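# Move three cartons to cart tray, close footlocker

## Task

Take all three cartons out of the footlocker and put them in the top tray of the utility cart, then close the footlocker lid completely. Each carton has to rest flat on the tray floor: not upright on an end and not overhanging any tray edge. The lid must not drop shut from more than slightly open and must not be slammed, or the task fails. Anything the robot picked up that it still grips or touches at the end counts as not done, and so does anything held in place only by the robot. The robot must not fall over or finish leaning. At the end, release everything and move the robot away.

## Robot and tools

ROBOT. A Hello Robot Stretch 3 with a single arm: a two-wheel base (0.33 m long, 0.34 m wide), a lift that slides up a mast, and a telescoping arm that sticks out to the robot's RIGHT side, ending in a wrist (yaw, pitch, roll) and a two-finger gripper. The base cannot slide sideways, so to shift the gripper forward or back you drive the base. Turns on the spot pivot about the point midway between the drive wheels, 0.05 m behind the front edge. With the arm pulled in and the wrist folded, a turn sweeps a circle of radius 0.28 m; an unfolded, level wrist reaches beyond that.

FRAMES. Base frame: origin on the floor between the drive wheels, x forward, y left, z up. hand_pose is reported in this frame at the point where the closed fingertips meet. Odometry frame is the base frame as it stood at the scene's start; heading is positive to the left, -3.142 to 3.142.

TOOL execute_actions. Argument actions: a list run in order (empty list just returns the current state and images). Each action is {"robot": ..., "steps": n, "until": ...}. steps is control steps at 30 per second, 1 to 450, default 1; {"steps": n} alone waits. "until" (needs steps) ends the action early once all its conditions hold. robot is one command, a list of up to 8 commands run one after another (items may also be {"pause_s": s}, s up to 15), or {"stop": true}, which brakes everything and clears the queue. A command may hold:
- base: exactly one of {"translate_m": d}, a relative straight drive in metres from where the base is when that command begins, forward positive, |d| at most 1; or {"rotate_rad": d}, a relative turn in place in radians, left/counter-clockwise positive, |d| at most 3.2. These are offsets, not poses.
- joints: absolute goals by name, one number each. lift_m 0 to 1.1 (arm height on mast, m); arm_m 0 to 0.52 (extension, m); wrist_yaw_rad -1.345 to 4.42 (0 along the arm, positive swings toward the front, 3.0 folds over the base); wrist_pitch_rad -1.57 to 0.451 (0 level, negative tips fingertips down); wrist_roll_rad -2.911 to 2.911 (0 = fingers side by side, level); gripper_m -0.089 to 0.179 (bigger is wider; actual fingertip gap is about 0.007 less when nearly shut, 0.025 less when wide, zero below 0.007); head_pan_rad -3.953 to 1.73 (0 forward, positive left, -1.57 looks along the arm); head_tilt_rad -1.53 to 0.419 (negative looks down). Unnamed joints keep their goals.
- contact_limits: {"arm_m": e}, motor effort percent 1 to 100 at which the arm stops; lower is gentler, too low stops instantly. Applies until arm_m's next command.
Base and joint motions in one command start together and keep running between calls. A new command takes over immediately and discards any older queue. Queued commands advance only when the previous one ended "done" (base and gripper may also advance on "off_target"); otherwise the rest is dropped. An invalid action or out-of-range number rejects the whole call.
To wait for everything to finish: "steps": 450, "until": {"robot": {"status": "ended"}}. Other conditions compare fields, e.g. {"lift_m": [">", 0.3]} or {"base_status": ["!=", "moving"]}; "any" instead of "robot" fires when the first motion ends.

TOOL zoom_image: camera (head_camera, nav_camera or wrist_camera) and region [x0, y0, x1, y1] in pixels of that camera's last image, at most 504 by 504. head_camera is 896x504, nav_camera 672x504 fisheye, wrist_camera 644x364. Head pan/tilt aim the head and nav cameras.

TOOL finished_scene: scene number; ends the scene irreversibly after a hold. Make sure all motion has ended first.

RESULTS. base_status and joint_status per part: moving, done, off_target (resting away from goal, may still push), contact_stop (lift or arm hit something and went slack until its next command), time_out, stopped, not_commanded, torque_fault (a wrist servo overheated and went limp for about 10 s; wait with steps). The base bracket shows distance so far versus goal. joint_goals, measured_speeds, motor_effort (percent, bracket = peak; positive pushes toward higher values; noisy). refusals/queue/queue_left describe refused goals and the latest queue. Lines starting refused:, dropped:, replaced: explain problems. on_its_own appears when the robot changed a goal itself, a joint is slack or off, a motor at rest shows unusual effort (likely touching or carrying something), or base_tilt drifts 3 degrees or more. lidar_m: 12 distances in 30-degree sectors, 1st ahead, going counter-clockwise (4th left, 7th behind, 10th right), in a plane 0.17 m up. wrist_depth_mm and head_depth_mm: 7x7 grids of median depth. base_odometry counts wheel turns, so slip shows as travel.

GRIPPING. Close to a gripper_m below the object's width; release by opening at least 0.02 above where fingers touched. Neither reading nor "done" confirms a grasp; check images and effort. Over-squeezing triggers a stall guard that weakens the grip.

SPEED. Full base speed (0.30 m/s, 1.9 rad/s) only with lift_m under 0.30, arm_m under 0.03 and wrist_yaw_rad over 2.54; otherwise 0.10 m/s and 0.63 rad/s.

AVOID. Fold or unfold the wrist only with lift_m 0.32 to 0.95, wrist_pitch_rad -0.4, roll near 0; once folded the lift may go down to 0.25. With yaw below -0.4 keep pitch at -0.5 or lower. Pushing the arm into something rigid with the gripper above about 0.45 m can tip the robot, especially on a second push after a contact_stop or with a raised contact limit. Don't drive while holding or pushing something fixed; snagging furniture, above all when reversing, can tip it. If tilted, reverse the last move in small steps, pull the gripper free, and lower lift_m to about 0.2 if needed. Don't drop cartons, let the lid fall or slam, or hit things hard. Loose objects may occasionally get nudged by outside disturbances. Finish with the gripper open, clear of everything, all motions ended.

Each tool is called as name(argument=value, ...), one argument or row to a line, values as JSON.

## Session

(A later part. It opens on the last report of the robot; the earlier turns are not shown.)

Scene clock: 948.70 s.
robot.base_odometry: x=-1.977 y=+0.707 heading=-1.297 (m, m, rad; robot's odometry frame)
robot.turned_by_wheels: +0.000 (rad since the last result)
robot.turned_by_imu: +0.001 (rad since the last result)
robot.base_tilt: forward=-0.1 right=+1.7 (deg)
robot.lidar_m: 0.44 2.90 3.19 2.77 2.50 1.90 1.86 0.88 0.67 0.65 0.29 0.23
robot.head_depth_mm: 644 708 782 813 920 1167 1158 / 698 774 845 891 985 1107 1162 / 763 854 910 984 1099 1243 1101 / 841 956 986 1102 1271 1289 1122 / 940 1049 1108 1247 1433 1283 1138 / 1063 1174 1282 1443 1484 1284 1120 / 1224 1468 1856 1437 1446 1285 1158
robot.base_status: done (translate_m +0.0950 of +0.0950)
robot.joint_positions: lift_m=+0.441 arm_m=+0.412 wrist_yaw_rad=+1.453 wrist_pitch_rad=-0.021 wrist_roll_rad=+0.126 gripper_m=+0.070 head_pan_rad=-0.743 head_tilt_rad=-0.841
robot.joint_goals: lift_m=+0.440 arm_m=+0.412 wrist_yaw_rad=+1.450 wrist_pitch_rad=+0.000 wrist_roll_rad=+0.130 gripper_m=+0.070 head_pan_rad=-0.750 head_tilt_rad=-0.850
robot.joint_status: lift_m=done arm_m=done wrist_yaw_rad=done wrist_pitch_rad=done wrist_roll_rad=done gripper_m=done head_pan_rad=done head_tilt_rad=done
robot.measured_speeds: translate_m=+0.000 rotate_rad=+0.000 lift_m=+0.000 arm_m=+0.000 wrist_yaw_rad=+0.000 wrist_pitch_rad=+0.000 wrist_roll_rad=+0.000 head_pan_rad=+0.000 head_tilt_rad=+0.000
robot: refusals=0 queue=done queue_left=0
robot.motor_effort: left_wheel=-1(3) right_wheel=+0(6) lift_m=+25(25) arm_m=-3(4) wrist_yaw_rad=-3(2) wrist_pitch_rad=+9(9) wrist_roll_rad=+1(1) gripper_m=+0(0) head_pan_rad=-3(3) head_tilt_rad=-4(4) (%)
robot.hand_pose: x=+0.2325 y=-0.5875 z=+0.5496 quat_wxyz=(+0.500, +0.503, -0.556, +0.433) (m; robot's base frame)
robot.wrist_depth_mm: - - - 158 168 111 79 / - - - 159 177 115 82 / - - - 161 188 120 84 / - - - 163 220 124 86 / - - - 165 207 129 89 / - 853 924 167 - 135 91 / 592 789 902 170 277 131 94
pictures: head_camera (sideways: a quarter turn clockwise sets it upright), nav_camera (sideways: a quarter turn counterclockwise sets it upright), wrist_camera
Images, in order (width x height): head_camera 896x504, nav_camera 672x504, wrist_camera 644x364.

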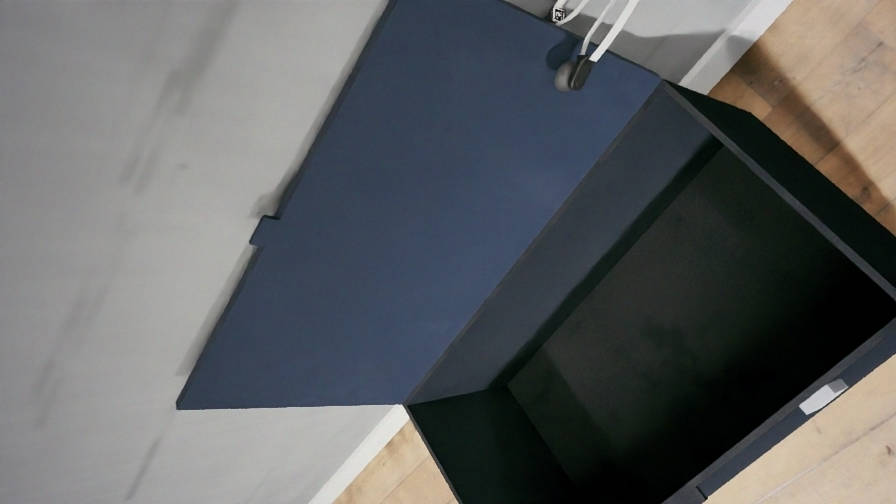

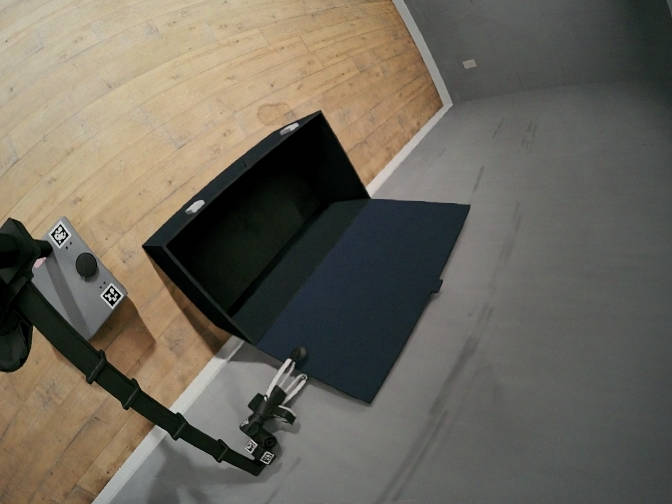

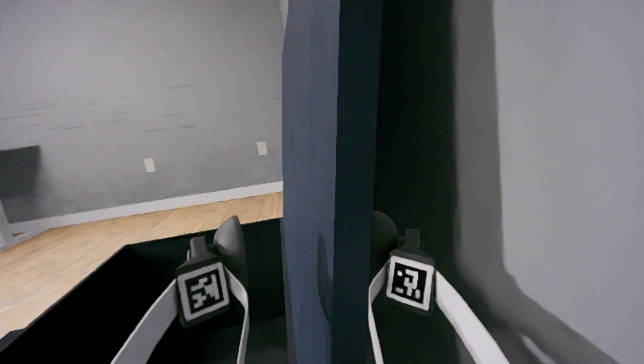

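execute_actions(
  actions=[
    {"robot":{"joints":{"arm_m":0.393,"lift_m":0.591,"gripper_m":0.04,"wrist_roll_rad":0.0,"head_pan_rad":-0.9,"head_tilt_rad":-0.75}},"steps":100,"until":{"robot":{"status":"ended"}}},
  ],
)

Scene clock: 965.47 s.
robot.base_odometry: x=-1.977 y=+0.707 heading=-1.297 (m, m, rad; robot's odometry frame)
robot.turned_by_wheels: +0.000 (rad since the last result)
robot.turned_by_imu: +0.001 (rad since the last result)
robot.base_tilt: forward=+0.0 right=+1.7 (deg)
robot.lidar_m: 0.44 2.91 3.18 2.77 2.50 1.90 1.86 0.88 0.67 0.65 0.29 0.23
robot.head_depth_mm: 579 634 700 784 886 1023 1151 / 617 680 756 824 866 1123 1190 / 659 731 820 827 891 1043 1132 / 708 793 898 860 999 1210 1174 / 767 864 973 936 1137 1315 1168 / 835 951 1039 1054 1291 1348 1173 / 913 1058 1069 1213 1468 1344 1172
robot.base_status: done (translate_m +0.0950 of +0.0950)
robot.joint_positions: lift_m=+0.590 arm_m=+0.393 wrist_yaw_rad=+1.447 wrist_pitch_rad=-0.022 wrist_roll_rad=+0.006 gripper_m=+0.040 head_pan_rad=-0.893 head_tilt_rad=-0.754
robot.joint_goals: lift_m=+0.591 arm_m=+0.393 wrist_yaw_rad=+1.450 wrist_pitch_rad=+0.000 wrist_roll_rad=+0.000 gripper_m=+0.040 head_pan_rad=-0.900 head_tilt_rad=-0.750
robot.joint_status: lift_m=done arm_m=done wrist_yaw_rad=done wrist_pitch_rad=done wrist_roll_rad=done gripper_m=done head_pan_rad=done head_tilt_rad=done
robot.measured_speeds: translate_m=+0.000 rotate_rad=+0.000 lift_m=+0.000 arm_m=+0.000 wrist_yaw_rad=+0.000 wrist_pitch_rad=+0.000 wrist_roll_rad=+0.000 head_pan_rad=+0.000 head_tilt_rad=+0.000
robot: refusals=0 queue=done queue_left=0
robot.motor_effort: left_wheel=-2(2) right_wheel=+1(1) lift_m=+56(59) arm_m=-3(9) wrist_yaw_rad=+3(20) wrist_pitch_rad=+9(16) wrist_roll_rad=-2(4) gripper_m=+0(83) head_pan_rad=-3(17) head_tilt_rad=+1(11) (%)
robot.hand_pose: x=+0.2323 y=-0.5698 z=+0.6995 quat_wxyz=(+0.534, +0.475, -0.526, +0.461) (m; robot's base frame)
robot.wrist_depth_mm: - - - 855 258 152 108 / - - - 522 263 154 109 / - - - 458 268 156 110 / - - - 469 271 157 110 / - - - 131 264 158 111 / - 907 - 136 230 159 111 / - 864 965 505 322 161 112
pictures: head_camera (sideways: a quarter turn clockwise sets it upright), nav_camera (sideways: a quarter turn counterclockwise sets it upright), wrist_camera
Images, in order (width x height): head_camera 896x504, nav_camera 672x504, wrist_camera 644x364.

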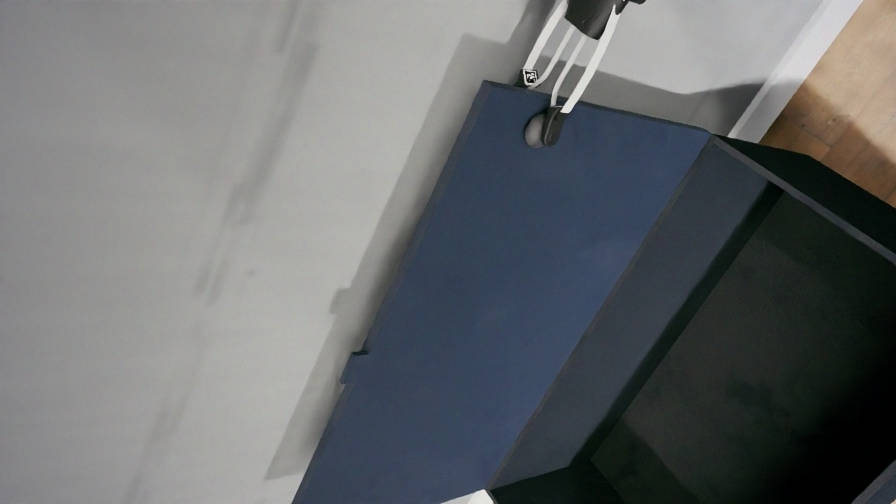

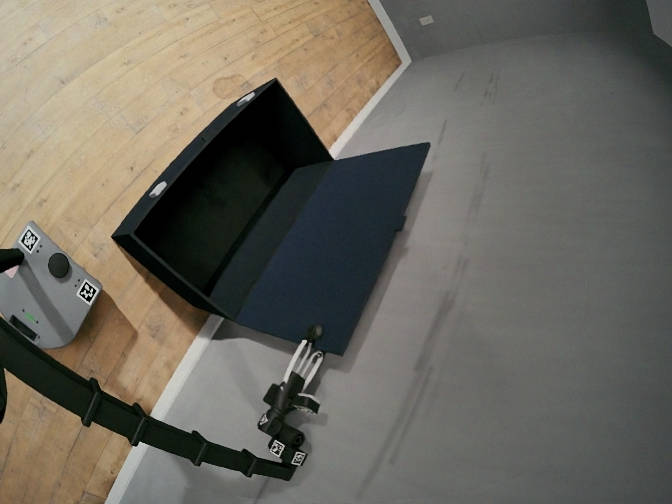

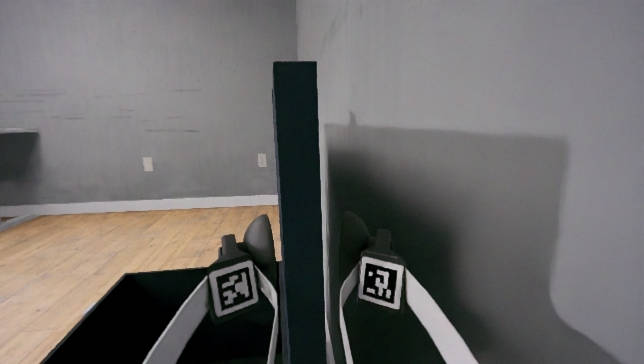

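execute_actions(
  actions=[
    {"robot":[{"joints":{"gripper_m":0.028}},{"joints":{"arm_m":0.358,"lift_m":0.587,"wrist_yaw_rad":1.57,"wrist_roll_rad":-0.22}},{"joints":{"arm_m":0.284,"lift_m":0.567,"wrist_roll_rad":-0.43}},{"joints":{"arm_m":0.216,"lift_m":0.534,"wrist_roll_rad":-0.64,"head_pan_rad":-0.6,"head_tilt_rad":-0.95}}],"steps":250,"until":{"robot":{"status":"ended"}}},
  ],
)

Scene clock: 985.77 s.
robot.base_odometry: x=-1.977 y=+0.707 heading=-1.297 (m, m, rad; robot's odometry frame)
robot.turned_by_wheels: +0.000 (rad since the last result)
robot.turned_by_imu: +0.002 (rad since the last result)
robot.base_tilt: forward=+0.0 right=+1.6 (deg)
robot.lidar_m: 0.44 2.90 3.19 2.77 2.50 1.91 1.86 0.88 0.67 0.65 0.29 0.23
robot.head_depth_mm: 733 811 901 1016 1133 1221 1132 / 814 908 1027 1184 936 1203 1128 / 917 1033 1190 1242 1323 1237 1114 / 1047 1204 1402 993 1388 1234 1086 / 1212 1436 1450 1529 1387 1235 1113 / 1457 1782 1338 1490 1389 1235 1123 / 1810 2120 1890 1361 1384 1248 1127
robot.base_status: done (translate_m +0.0950 of +0.0950)
robot.joint_positions: lift_m=+0.534 arm_m=+0.216 wrist_yaw_rad=+1.584 wrist_pitch_rad=-0.055 wrist_roll_rad=-0.638 gripper_m=+0.028 head_pan_rad=-0.607 head_tilt_rad=-0.938
robot.joint_goals: lift_m=+0.534 arm_m=+0.216 wrist_yaw_rad=+1.570 wrist_pitch_rad=+0.000 wrist_roll_rad=-0.640 gripper_m=+0.028 head_pan_rad=-0.600 head_tilt_rad=-0.950
robot.joint_status: lift_m=done arm_m=done wrist_yaw_rad=done wrist_pitch_rad=done wrist_roll_rad=done gripper_m=done head_pan_rad=done head_tilt_rad=done
robot.measured_speeds: translate_m=+0.000 rotate_rad=+0.000 lift_m=+0.000 arm_m=+0.000 wrist_yaw_rad=+0.000 wrist_pitch_rad=+0.000 wrist_roll_rad=+0.000 head_pan_rad=+0.000 head_tilt_rad=+0.000
robot: refusals=0 queue=done queue_left=0
robot.on_its_own: wrist_yaw_rad is at rest, and its effort (-17) is outside its rest range (-12 to +12)
robot.motor_effort: left_wheel=+0(3) right_wheel=-4(4) lift_m=+28(55) arm_m=-2(7) wrist_yaw_rad=-17(20) wrist_pitch_rad=+22(23) wrist_roll_rad=-1(2) gripper_m=-5(52) head_pan_rad=+3(23) head_tilt_rad=-6(19) (%)
robot.hand_pose: x=+0.2331 y=-0.3577 z=+0.6350 quat_wxyz=(+0.636, +0.337, -0.298, +0.627) (m; robot's base frame)
robot.wrist_depth_mm: - - - - - - 704 / - - - - - - 580 / - - - 468 - 762 493 / - - - 416 - 633 436 / 798 719 931 146 832 534 389 / 497 833 - 139 629 464 347 / 603 710 870 302 606 408 317
pictures: head_camera (sideways: a quarter turn clockwise sets it upright), nav_camera (sideways: a quarter turn counterclockwise sets it upright), wrist_camera
Images, in order (width x height): head_camera 896x504, nav_camera 672x504, wrist_camera 644x364.

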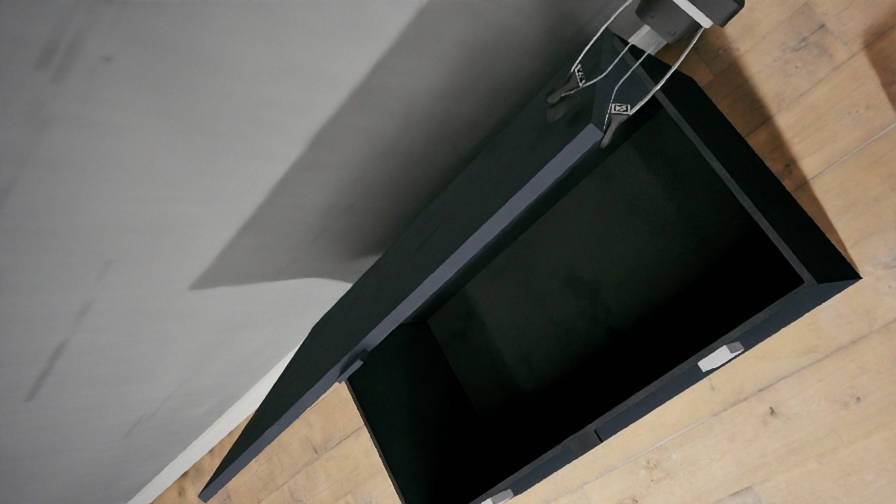

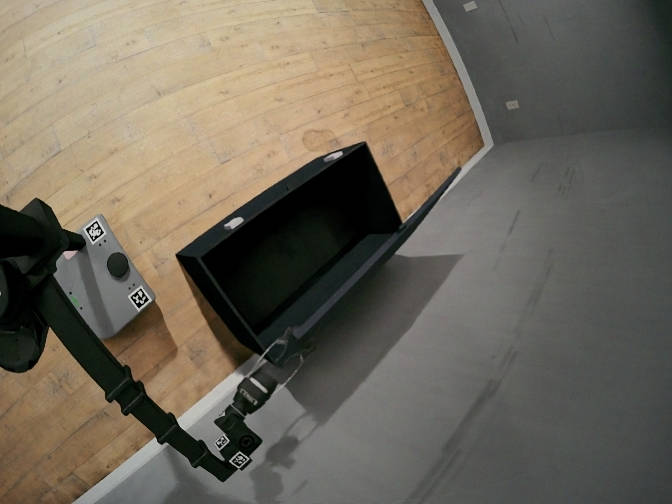

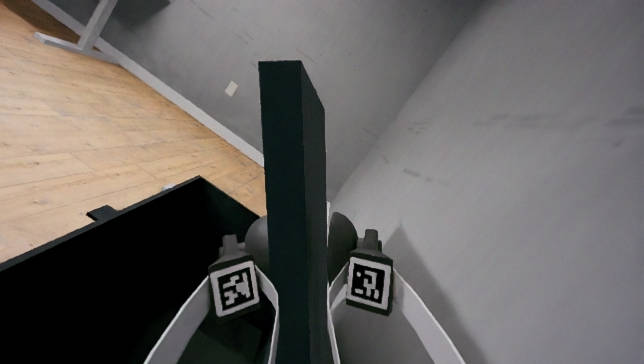

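execute_actions(
  actions=[
    {"robot":[{"joints":{"arm_m":0.156,"lift_m":0.49,"wrist_roll_rad":-0.87}},{"joints":{"arm_m":0.106,"lift_m":0.435,"wrist_roll_rad":-1.07}},{"joints":{"arm_m":0.069,"lift_m":0.37,"wrist_roll_rad":-1.27}},{"joints":{"arm_m":0.051,"lift_m":0.316,"wrist_roll_rad":-1.42,"head_pan_rad":-0.35,"head_tilt_rad":-1.05}}],"steps":250,"until":{"robot":{"status":"ended"}}},
  ],
)

Scene clock: 1000.43 s.
robot.base_odometry: x=-1.977 y=+0.707 heading=-1.297 (m, m, rad; robot's odometry frame)
robot.turned_by_wheels: +0.000 (rad since the last result)
robot.turned_by_imu: +0.002 (rad since the last result)
robot.base_tilt: forward=+0.0 right=+1.7 (deg)
robot.lidar_m: 0.44 2.90 3.19 2.77 2.50 1.90 1.86 0.88 0.67 0.65 0.29 0.23
robot.head_depth_mm: 990 1078 1178 1193 964 1188 1133 / 1168 1287 1361 1077 946 1106 1088 / 1415 1583 1220 1058 929 910 1134 / 1797 1906 1196 1039 922 994 1111 / 2241 1964 1172 1040 1290 1213 1111 / 2315 1955 1351 1476 1347 1212 1108 / 2309 1967 1704 1505 1340 1216 1109
robot.base_status: done (translate_m +0.0950 of +0.0950)
robot.joint_positions: lift_m=+0.316 arm_m=+0.051 wrist_yaw_rad=+1.566 wrist_pitch_rad=-0.082 wrist_roll_rad=-1.419 gripper_m=+0.028 head_pan_rad=-0.357 head_tilt_rad=-1.037
robot.joint_goals: lift_m=+0.316 arm_m=+0.051 wrist_yaw_rad=+1.570 wrist_pitch_rad=+0.000 wrist_roll_rad=-1.420 gripper_m=+0.028 head_pan_rad=-0.350 head_tilt_rad=-1.050
robot.joint_status: lift_m=done arm_m=done wrist_yaw_rad=done wrist_pitch_rad=done wrist_roll_rad=done gripper_m=done head_pan_rad=done head_tilt_rad=done
robot.measured_speeds: translate_m=+0.000 rotate_rad=+0.000 lift_m=+0.000 arm_m=+0.000 wrist_yaw_rad=+0.000 wrist_pitch_rad=+0.000 wrist_roll_rad=+0.000 head_pan_rad=+0.000 head_tilt_rad=+0.000
robot: refusals=0 queue=done queue_left=0
robot.on_its_own: wrist_pitch_rad is at rest, and its effort (+34) is outside its rest range (-20 to +32)
robot.motor_effort: left_wheel=-2(1) right_wheel=+0(5) lift_m=+32(31) arm_m=-4(3) wrist_yaw_rad=+5(32) wrist_pitch_rad=+34(34) wrist_roll_rad=+0(3) gripper_m=-8(8) head_pan_rad=+3(21) head_tilt_rad=-6(13) (%)
robot.hand_pose: x=+0.2320 y=-0.1973 z=+0.4101 quat_wxyz=(+0.708, +0.082, -0.024, +0.701) (m; robot's base frame)
robot.wrist_depth_mm: 512 749 - - - - - / 492 727 - - - - - / 135 178 274 372 - - - / 137 634 920 356 - - - / 141 142 857 185 - - - / 145 145 763 180 - - 883 / 149 148 686 309 822 753 694
pictures: head_camera (sideways: a quarter turn clockwise sets it upright), nav_camera (sideways: a quarter turn counterclockwise sets it upright), wrist_camera
Images, in order (width x height): head_camera 896x504, nav_camera 672x504, wrist_camera 644x364.

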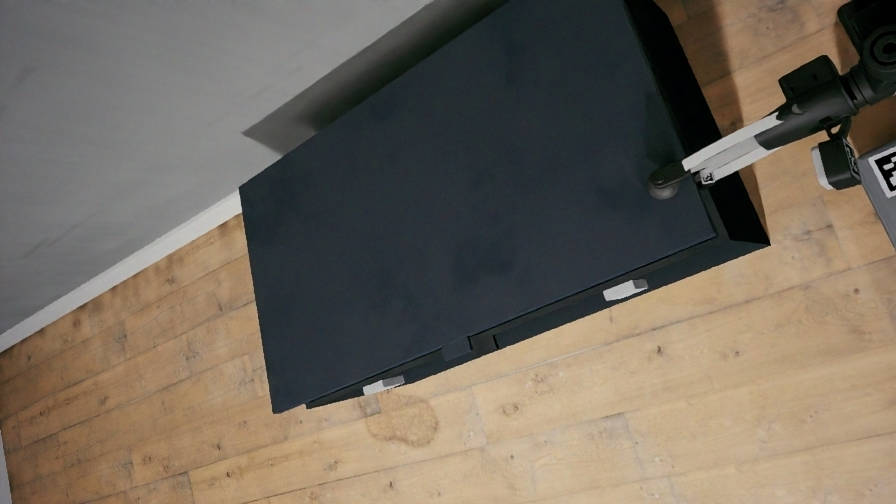

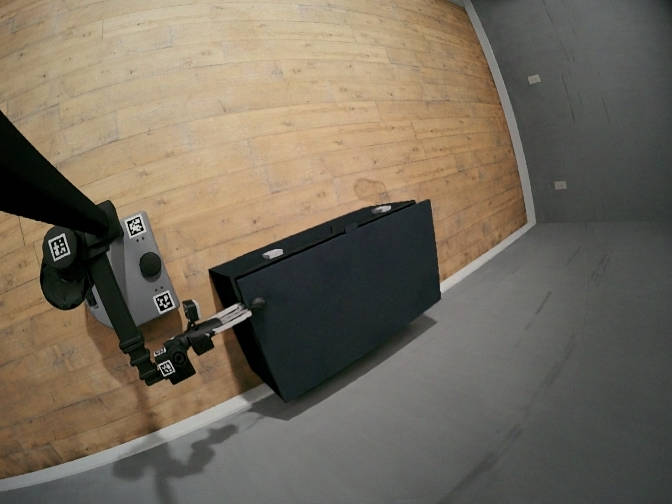

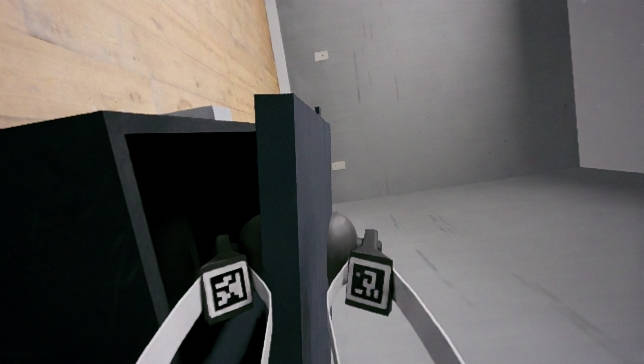

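execute_actions(
  actions=[
    {"robot":[{"joints":{"arm_m":0.046,"lift_m":0.306,"wrist_roll_rad":-1.47,"gripper_m":0.036}},{"base":{"translate_m":-0.02}}],"steps":150,"until":{"robot":{"status":"ended"}}},
  ],
)

Scene clock: 1009.50 s.
robot.base_odometry: x=-1.982 y=+0.726 heading=-1.297 (m, m, rad; robot's odometry frame)
robot.turned_by_wheels: +0.000 (rad since the last result)
robot.turned_by_imu: +0.001 (rad since the last result)
robot.base_tilt: forward=+0.0 right=+1.6 (deg)
robot.lidar_m: 0.44 2.93 3.19 2.74 2.47 1.88 1.84 0.88 0.67 0.65 0.32 0.25
robot.head_depth_mm: 991 1074 1178 1188 982 1207 1128 / 1165 1285 1352 1081 960 1172 - / 1422 1577 1227 1069 949 962 1134 / 1807 1900 1212 1058 940 1022 1112 / 2229 1970 1192 1059 1285 1216 1110 / 2315 1959 1236 1472 1349 1217 1110 / 2314 1959 1697 1501 1340 1214 1108
robot.base_status: done (translate_m -0.0200 of -0.0200)
robot.joint_positions: lift_m=+0.306 arm_m=+0.046 wrist_yaw_rad=+1.571 wrist_pitch_rad=-0.081 wrist_roll_rad=-1.470 gripper_m=+0.036 head_pan_rad=-0.357 head_tilt_rad=-1.038
robot.joint_goals: lift_m=+0.306 arm_m=+0.046 wrist_yaw_rad=+1.570 wrist_pitch_rad=+0.000 wrist_roll_rad=-1.470 gripper_m=+0.036 head_pan_rad=-0.350 head_tilt_rad=-1.050
robot.joint_status: lift_m=done arm_m=done wrist_yaw_rad=done wrist_pitch_rad=done wrist_roll_rad=done gripper_m=done head_pan_rad=done head_tilt_rad=done
robot.measured_speeds: translate_m=+0.000 rotate_rad=+0.000 lift_m=+0.000 arm_m=+0.000 wrist_yaw_rad=+0.000 wrist_pitch_rad=+0.000 wrist_roll_rad=+0.000 head_pan_rad=+0.000 head_tilt_rad=+0.000
robot: refusals=0 queue=done queue_left=0
robot.on_its_own: wrist_pitch_rad is at rest, and its effort (+33) is outside its rest range (-20 to +32)
robot.motor_effort: left_wheel=-1(7) right_wheel=-1(8) lift_m=+32(30) arm_m=-3(4) wrist_yaw_rad=-1(12) wrist_pitch_rad=+33(34) wrist_roll_rad=+0(1) gripper_m=-9(43) head_pan_rad=+3(3) head_tilt_rad=-6(5) (%)
robot.hand_pose: x=+0.2321 y=-0.1911 z=+0.4005 quat_wxyz=(+0.707, +0.064, -0.006, +0.704) (m; robot's base frame)
robot.wrist_depth_mm: 478 698 - - - - - / 471 671 - - - - - / 418 153 280 - - - - / 157 157 890 527 - - - / 162 160 489 274 - - - / 166 164 - 268 - - - / 170 169 622 472 834 802 752
pictures: head_camera (sideways: a quarter turn clockwise sets it upright), nav_camera (sideways: a quarter turn counterclockwise sets it upright), wrist_camera
Images, in order (width x height): head_camera 896x504, nav_camera 672x504, wrist_camera 644x364.

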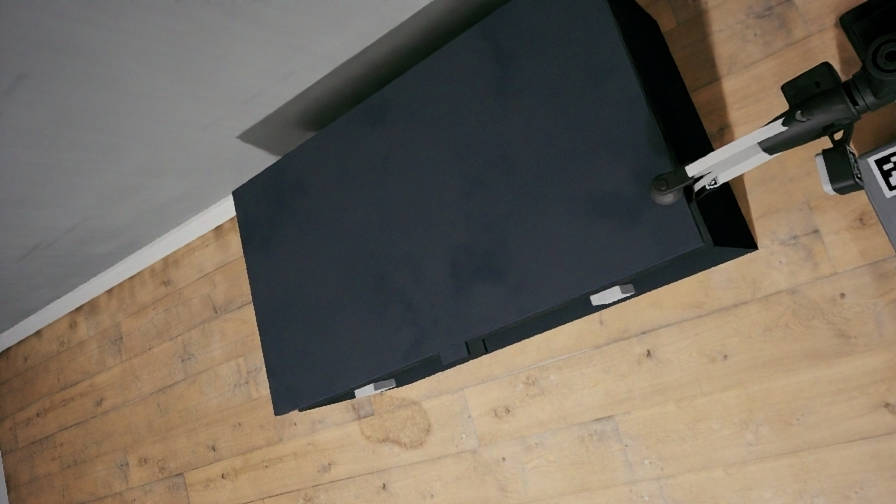

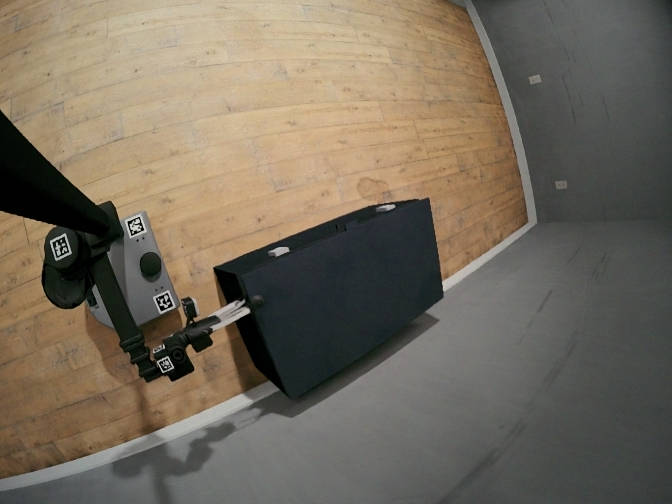

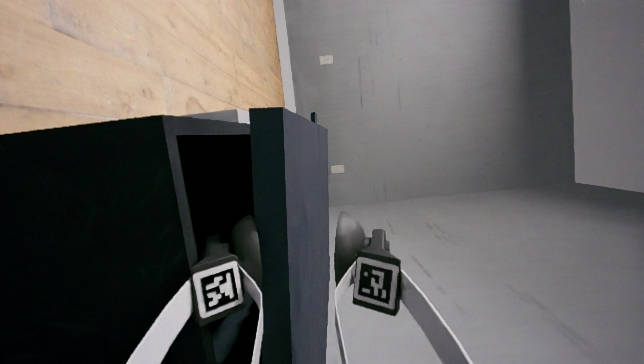

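execute_actions(
  actions=[
    {"robot":[{"base":{"translate_m":-0.008}},{"joints":{"lift_m":0.298}}],"steps":150,"until":{"robot":{"status":"ended"}}},
  ],
)

zoom_image(
  camera="wrist_camera",
  region=[120, 90, 420, 364],
)

Scene clock: 1016.03 s.
robot.base_odometry: x=-1.984 y=+0.734 heading=-1.297 (m, m, rad; robot's odometry frame)
robot.turned_by_wheels: +0.000 (rad since the last result)
robot.turned_by_imu: +0.001 (rad since the last result)
robot.base_tilt: forward=-0.1 right=+1.6 (deg)
robot.lidar_m: 0.44 2.94 3.17 2.73 2.47 1.88 1.83 0.88 0.67 0.65 0.33 0.26
robot.head_depth_mm: 988 1080 1182 1195 990 1202 1127 / 1163 1285 1359 1089 962 1183 1092 / 1412 1578 1231 1080 957 991 1132 / 1800 1899 1217 1073 951 1038 1110 / 2219 1970 1208 1074 1288 1216 1109 / 2300 1954 1253 1477 1341 1213 1109 / 2311 1958 1698 1502 1342 1213 1107
robot.base_status: done (translate_m -0.0080 of -0.0080)
robot.joint_positions: lift_m=+0.298 arm_m=+0.046 wrist_yaw_rad=+1.572 wrist_pitch_rad=-0.084 wrist_roll_rad=-1.470 gripper_m=+0.036 head_pan_rad=-0.357 head_tilt_rad=-1.038
robot.joint_goals: lift_m=+0.298 arm_m=+0.046 wrist_yaw_rad=+1.570 wrist_pitch_rad=+0.000 wrist_roll_rad=-1.470 gripper_m=+0.036 head_pan_rad=-0.350 head_tilt_rad=-1.050
robot.joint_status: lift_m=done arm_m=done wrist_yaw_rad=done wrist_pitch_rad=done wrist_roll_rad=done gripper_m=done head_pan_rad=done head_tilt_rad=done
robot.measured_speeds: translate_m=+0.000 rotate_rad=+0.000 lift_m=+0.000 arm_m=+0.000 wrist_yaw_rad=+0.000 wrist_pitch_rad=+0.000 wrist_roll_rad=+0.000 head_pan_rad=+0.000 head_tilt_rad=+0.000
robot: refusals=0 queue=done queue_left=0
robot.on_its_own: wrist_pitch_rad is at rest, and its effort (+34) is outside its rest range (-20 to +32)
robot.motor_effort: left_wheel=-1(5) right_wheel=+4(5) lift_m=+30(32) arm_m=-3(3) wrist_yaw_rad=-2(3) wrist_pitch_rad=+34(34) wrist_roll_rad=+0(0) gripper_m=-8(9) head_pan_rad=+3(3) head_tilt_rad=-5(5) (%)
robot.hand_pose: x=+0.2320 y=-0.1907 z=+0.3917 quat_wxyz=(+0.707, +0.065, -0.005, +0.705) (m; robot's base frame)
robot.wrist_depth_mm: 472 675 - - - - - / 464 669 - - - - - / 414 162 177 - - - - / 167 165 169 558 - - - / 171 169 167 296 - - - / 176 174 - 275 - - - / 181 178 179 400 843 788 757
pictures: head_camera (sideways: a quarter turn clockwise sets it upright), nav_camera (sideways: a quarter turn counterclockwise sets it upright), wrist_camera
Images, in order (width x height): head_camera 896x504, nav_camera 672x504, wrist_camera 644x364.

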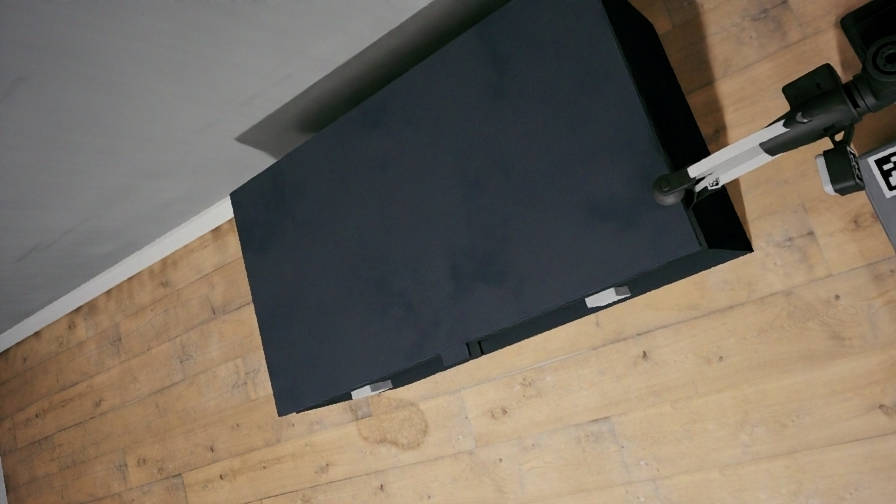

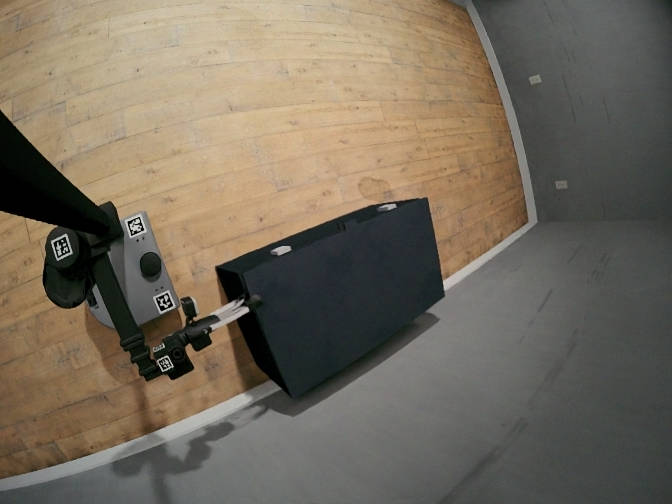

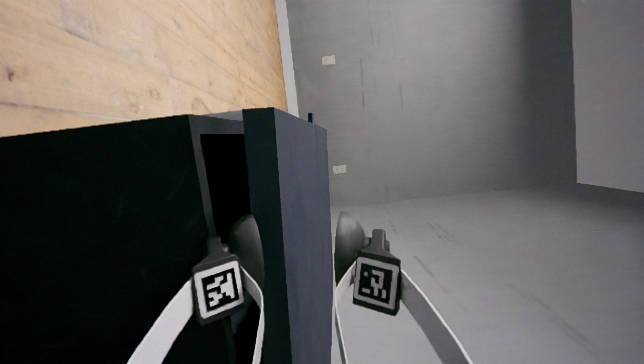

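Region (120, 90, 420, 364) of wrist_camera's 644x364 image, scaled by 1.680; it fills the top 460 rows of this view, and the rest is white.

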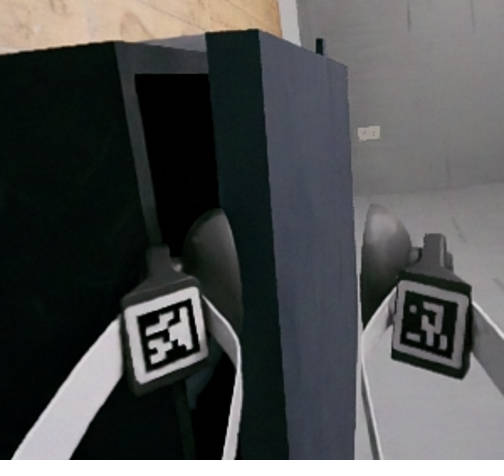

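execute_actions(
  actions=[
    {"robot":[{"joints":{"lift_m":0.288}}],"steps":150,"until":{"robot":{"status":"ended"}}},
  ],
)

zoom_image(
  camera="wrist_camera",
  region=[120, 90, 420, 364],
)

Scene clock: 1023.83 s.
robot.base_odometry: x=-1.984 y=+0.734 heading=-1.298 (m, m, rad; robot's odometry frame)
robot.turned_by_wheels: +0.000 (rad since the last result)
robot.turned_by_imu: +0.000 (rad since the last result)
robot.base_tilt: forward=-0.1 right=+1.6 (deg)
robot.lidar_m: 0.44 2.93 3.18 2.72 2.47 1.88 1.83 0.88 0.66 0.65 0.33 0.26
robot.head_depth_mm: 988 1075 1174 1189 988 1203 1126 / 1166 1288 1365 1088 966 1191 1096 / 1407 1580 1235 1078 960 1045 1142 / 1798 1896 1222 1072 953 1044 1111 / 2219 1969 1206 1078 1283 1215 1110 / 2312 1967 1252 1474 1341 1216 1110 / 2319 1969 1704 1497 1338 1217 1107
robot.base_status: done (translate_m -0.0081 of -0.0080)
robot.joint_positions: lift_m=+0.289 arm_m=+0.046 wrist_yaw_rad=+1.577 wrist_pitch_rad=-0.067 wrist_roll_rad=-1.470 gripper_m=+0.036 head_pan_rad=-0.357 head_tilt_rad=-1.038
robot.joint_goals: lift_m=+0.288 arm_m=+0.046 wrist_yaw_rad=+1.570 wrist_pitch_rad=+0.000 wrist_roll_rad=-1.470 gripper_m=+0.036 head_pan_rad=-0.350 head_tilt_rad=-1.050
robot.joint_status: lift_m=done arm_m=done wrist_yaw_rad=done wrist_pitch_rad=done wrist_roll_rad=done gripper_m=done head_pan_rad=done head_tilt_rad=done
robot.measured_speeds: translate_m=+0.000 rotate_rad=+0.000 lift_m=+0.000 arm_m=+0.000 wrist_yaw_rad=+0.000 wrist_pitch_rad=+0.000 wrist_roll_rad=+0.000 head_pan_rad=+0.000 head_tilt_rad=+0.000
robot: refusals=0 queue=done queue_left=0
robot.motor_effort: left_wheel=-2(2) right_wheel=+17(20) lift_m=+24(27) arm_m=-3(3) wrist_yaw_rad=-7(8) wrist_pitch_rad=+27(34) wrist_roll_rad=+0(0) gripper_m=-4(9) head_pan_rad=+3(3) head_tilt_rad=-5(5) (%)
robot.hand_pose: x=+0.2327 y=-0.1896 z=+0.3862 quat_wxyz=(+0.705, +0.059, -0.011, +0.707) (m; robot's base frame)
robot.wrist_depth_mm: 469 699 - - - - - / 462 675 - - - - - / 417 163 165 - - - - / 167 166 172 612 - - - / 171 170 170 268 - - - / 175 173 - 244 - - - / 179 179 178 379 836 799 762
pictures: head_camera (sideways: a quarter turn clockwise sets it upright), nav_camera (sideways: a quarter turn counterclockwise sets it upright), wrist_camera
Images, in order (width x height): head_camera 896x504, nav_camera 672x504, wrist_camera 644x364.

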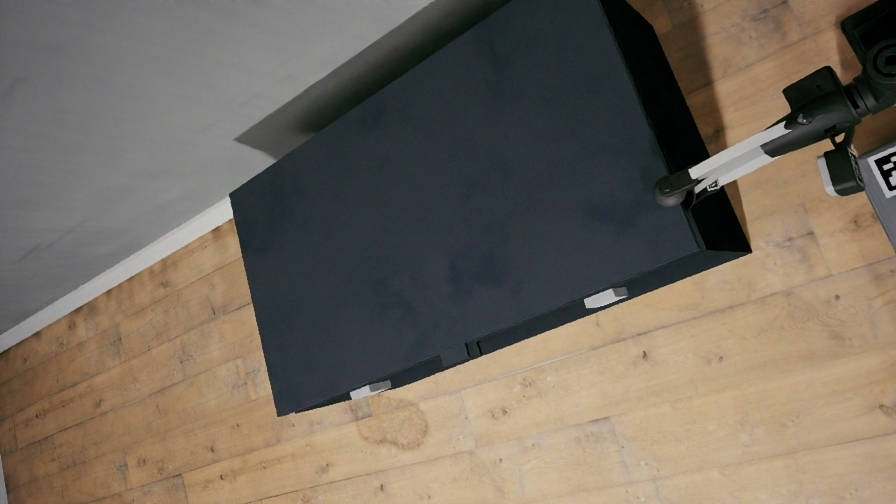

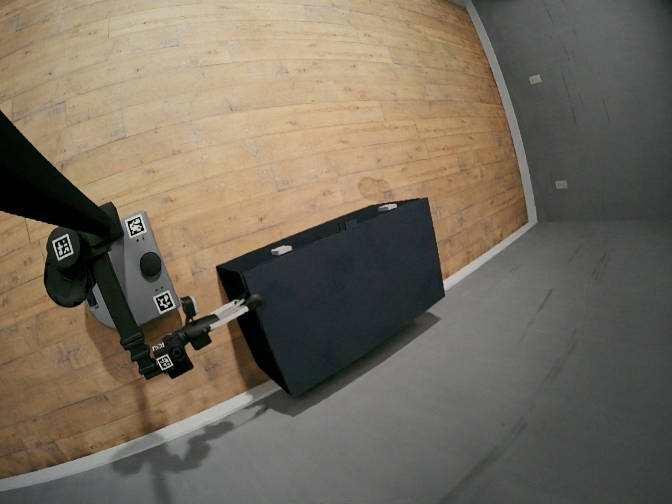

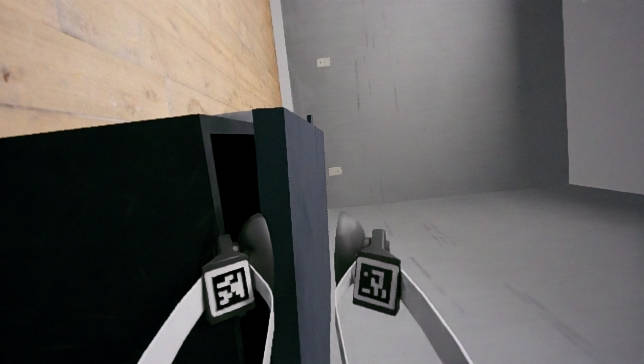

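Region (120, 90, 420, 364) of wrist_camera's 644x364 image, scaled by 1.680; it fills the top 460 rows of this view, and the rest is white.

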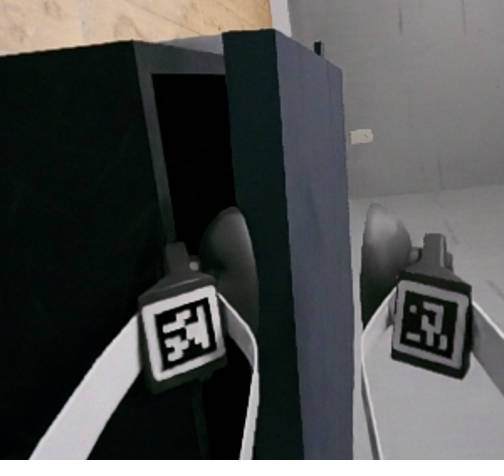

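Block is resting on the rim edge; reverse a little.

execute_actions(
  actions=[
    {"robot":{"base":{"translate_m":-0.004}},"steps":60,"until":{"robot":{"status":"ended"}}},
    {"steps":8},
  ],
)

zoom_image(
  camera="wrist_camera",
  region=[120, 90, 420, 364],
)

Scene clock: 1033.83 s.
robot.base_odometry: x=-1.985 y=+0.738 heading=-1.297 (m, m, rad; robot's odometry frame)
robot.turned_by_wheels: +0.000 (rad since the last result)
robot.turned_by_imu: +0.001 (rad since the last result)
robot.base_tilt: forward=+0.0 right=+1.6 (deg)
robot.lidar_m: 0.44 2.93 3.20 2.72 2.46 1.87 1.82 0.88 0.67 0.65 0.34 0.26
robot.head_depth_mm: 989 1077 1182 1193 995 1213 1129 / 1168 1285 1360 1091 969 1186 1099 / 1419 1569 1226 1084 963 1064 1138 / 1805 1898 1229 1078 961 1045 1108 / 2230 1968 1218 1089 1285 1216 1109 / 2321 1954 1266 1473 1346 1215 1106 / 2313 1956 1704 1497 1335 1211 1110
robot.base_status: done (translate_m -0.0040 of -0.0040)
robot.joint_positions: lift_m=+0.288 arm_m=+0.046 wrist_yaw_rad=+1.575 wrist_pitch_rad=-0.076 wrist_roll_rad=-1.472 gripper_m=+0.036 head_pan_rad=-0.357 head_tilt_rad=-1.038
robot.joint_goals: lift_m=+0.288 arm_m=+0.046 wrist_yaw_rad=+1.570 wrist_pitch_rad=+0.000 wrist_roll_rad=-1.470 gripper_m=+0.036 head_pan_rad=-0.350 head_tilt_rad=-1.050
robot.joint_status: lift_m=done arm_m=done wrist_yaw_rad=done wrist_pitch_rad=done wrist_roll_rad=done gripper_m=done head_pan_rad=done head_tilt_rad=done
robot.measured_speeds: translate_m=+0.000 rotate_rad=+0.000 lift_m=+0.000 arm_m=+0.000 wrist_yaw_rad=+0.000 wrist_pitch_rad=+0.000 wrist_roll_rad=+0.000 head_pan_rad=+0.000 head_tilt_rad=+0.000
robot: refusals=0 queue=done queue_left=0
robot.motor_effort: left_wheel=-1(5) right_wheel=+0(15) lift_m=+30(31) arm_m=-2(3) wrist_yaw_rad=-5(7) wrist_pitch_rad=+31(34) wrist_roll_rad=+0(0) gripper_m=-8(8) head_pan_rad=+3(3) head_tilt_rad=-5(5) (%)
robot.hand_pose: x=+0.2323 y=-0.1900 z=+0.3836 quat_wxyz=(+0.706, +0.062, -0.007, +0.706) (m; robot's base frame)
robot.wrist_depth_mm: 459 678 - - - - - / 460 661 - - - - - / 414 168 166 - - - - / 172 170 169 660 - - - / 177 175 173 322 - - - / 181 179 - 287 - - - / 186 185 183 384 830 796 749
pictures: head_camera (sideways: a quarter turn clockwise sets it upright), nav_camera (sideways: a quarter turn counterclockwise sets it upright), wrist_camera
Images, in order (width x height): head_camera 896x504, nav_camera 672x504, wrist_camera 644x364.

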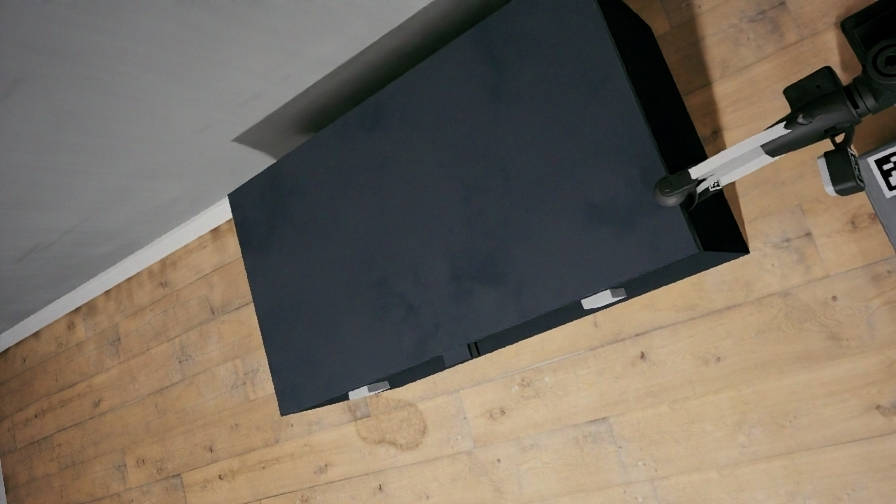

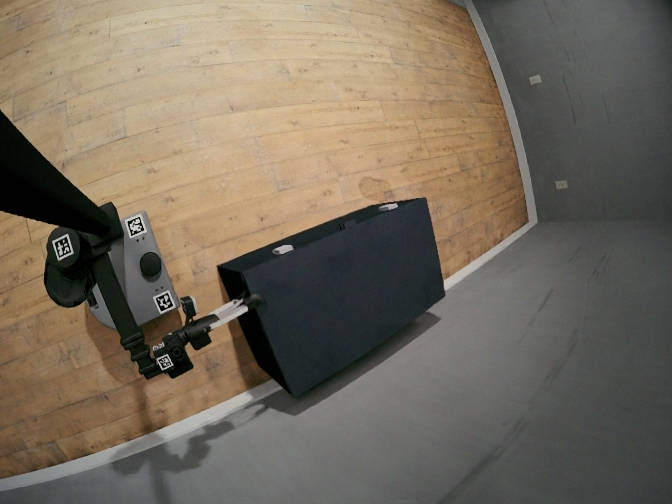

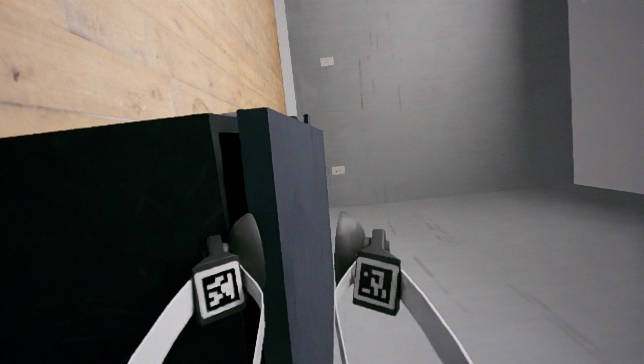

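Region (120, 90, 420, 364) of wrist_camera's 644x364 image, scaled by 1.680; it fills the top 460 rows of this view, and the rest is white.

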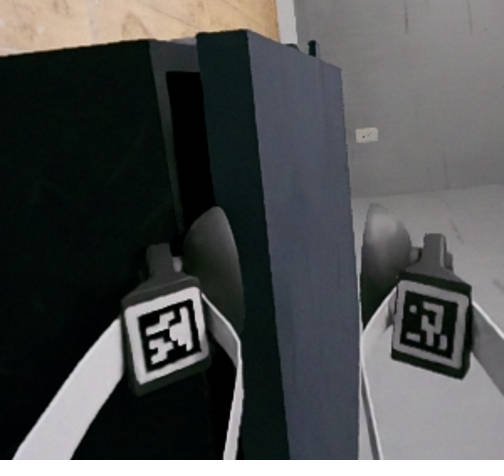

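Gap ≈0.014. Lower more, then ease back.

execute_actions(
  actions=[
    {"robot":[{"joints":{"lift_m":0.276}},{"base":{"translate_m":-0.003}},{"joints":{"lift_m":0.268}},{"base":{"translate_m":-0.003}}],"steps":150,"until":{"robot":{"status":"ended"}}},
    {"steps":8},
  ],
)

zoom_image(
  camera="wrist_camera",
  region=[120, 90, 420, 364],
)

Scene clock: 1042.03 s.
robot.base_odometry: x=-1.987 y=+0.744 heading=-1.297 (m, m, rad; robot's odometry frame)
robot.turned_by_wheels: +0.000 (rad since the last result)
robot.turned_by_imu: +0.001 (rad since the last result)
robot.base_tilt: forward=+0.0 right=+1.6 (deg)
robot.lidar_m: 0.44 2.94 3.19 2.71 2.46 1.86 1.82 0.88 0.67 0.65 0.34 0.27
robot.head_depth_mm: 988 1075 1177 1190 999 1220 1128 / 1164 1284 1362 1089 971 1186 1119 / 1420 1555 1238 1082 966 1100 1130 / 1804 1886 1225 1079 963 1060 1116 / 2218 1966 1222 1091 1282 1215 1107 / 2324 1965 1272 1478 1336 1214 1112 / 2312 1965 1699 1502 1345 1215 1111
robot.base_status: done (translate_m -0.0030 of -0.0030)
robot.joint_positions: lift_m=+0.268 arm_m=+0.046 wrist_yaw_rad=+1.576 wrist_pitch_rad=-0.033 wrist_roll_rad=-1.472 gripper_m=+0.036 head_pan_rad=-0.357 head_tilt_rad=-1.038
robot.joint_goals: lift_m=+0.268 arm_m=+0.046 wrist_yaw_rad=+1.570 wrist_pitch_rad=+0.000 wrist_roll_rad=-1.470 gripper_m=+0.036 head_pan_rad=-0.350 head_tilt_rad=-1.050
robot.joint_status: lift_m=done arm_m=done wrist_yaw_rad=done wrist_pitch_rad=done wrist_roll_rad=done gripper_m=done head_pan_rad=done head_tilt_rad=done
robot.measured_speeds: translate_m=+0.000 rotate_rad=+0.000 lift_m=+0.000 arm_m=+0.000 wrist_yaw_rad=+0.000 wrist_pitch_rad=+0.000 wrist_roll_rad=+0.000 head_pan_rad=+0.000 head_tilt_rad=+0.000
robot: refusals=0 queue=done queue_left=0
robot.motor_effort: left_wheel=-1(5) right_wheel=-4(9) lift_m=+25(31) arm_m=-3(3) wrist_yaw_rad=-7(7) wrist_pitch_rad=+13(31) wrist_roll_rad=+0(0) gripper_m=-2(8) head_pan_rad=+3(3) head_tilt_rad=-6(6) (%)
robot.hand_pose: x=+0.2340 y=-0.1898 z=+0.3748 quat_wxyz=(+0.705, +0.047, -0.023, +0.707) (m; robot's base frame)
robot.wrist_depth_mm: 476 715 - - - - - / 468 690 - - - - - / 417 168 169 - - - - / 171 171 172 - - - - / 174 174 174 330 - - - / 178 178 - 264 - - - / 183 183 184 418 852 818 758
pictures: head_camera (sideways: a quarter turn clockwise sets it upright), nav_camera (sideways: a quarter turn counterclockwise sets it upright), wrist_camera
Images, in order (width x height): head_camera 896x504, nav_camera 672x504, wrist_camera 644x364.

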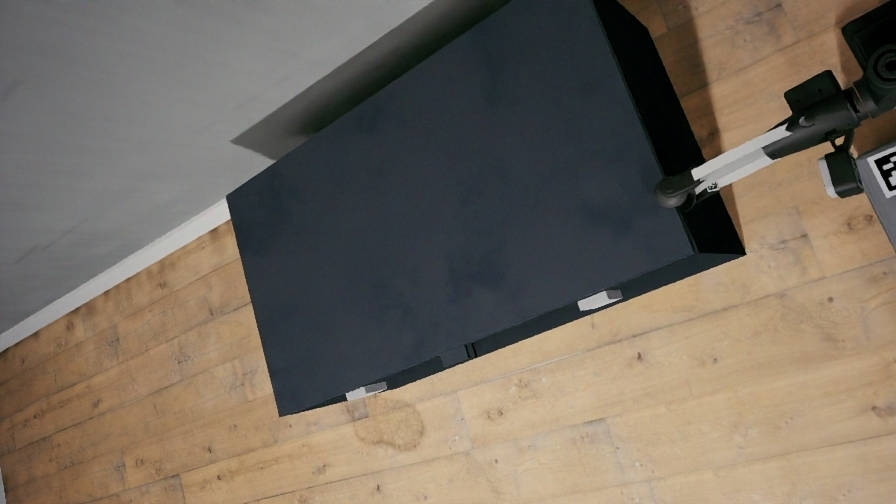

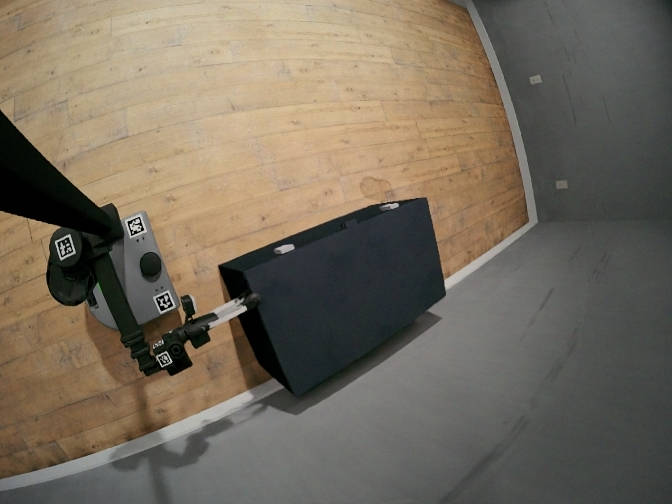

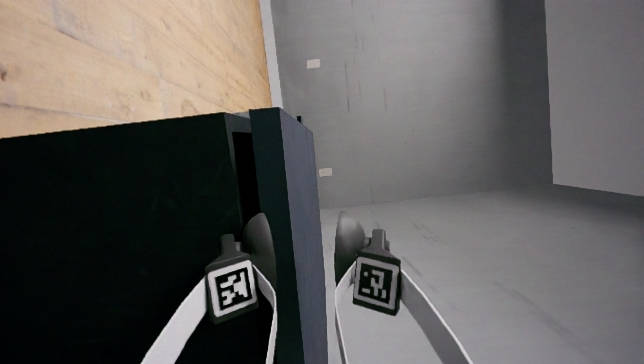

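Region (120, 90, 420, 364) of wrist_camera's 644x364 image, scaled by 1.680; it fills the top 460 rows of this view, and the rest is white.

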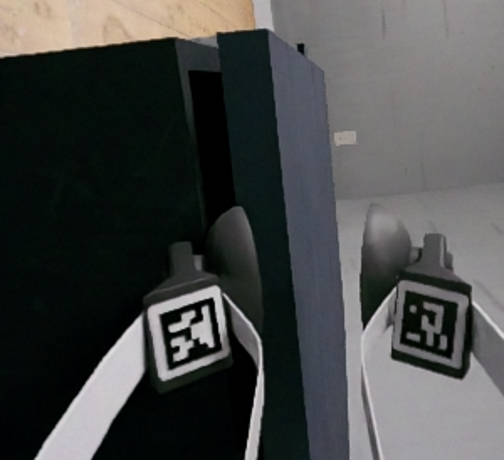

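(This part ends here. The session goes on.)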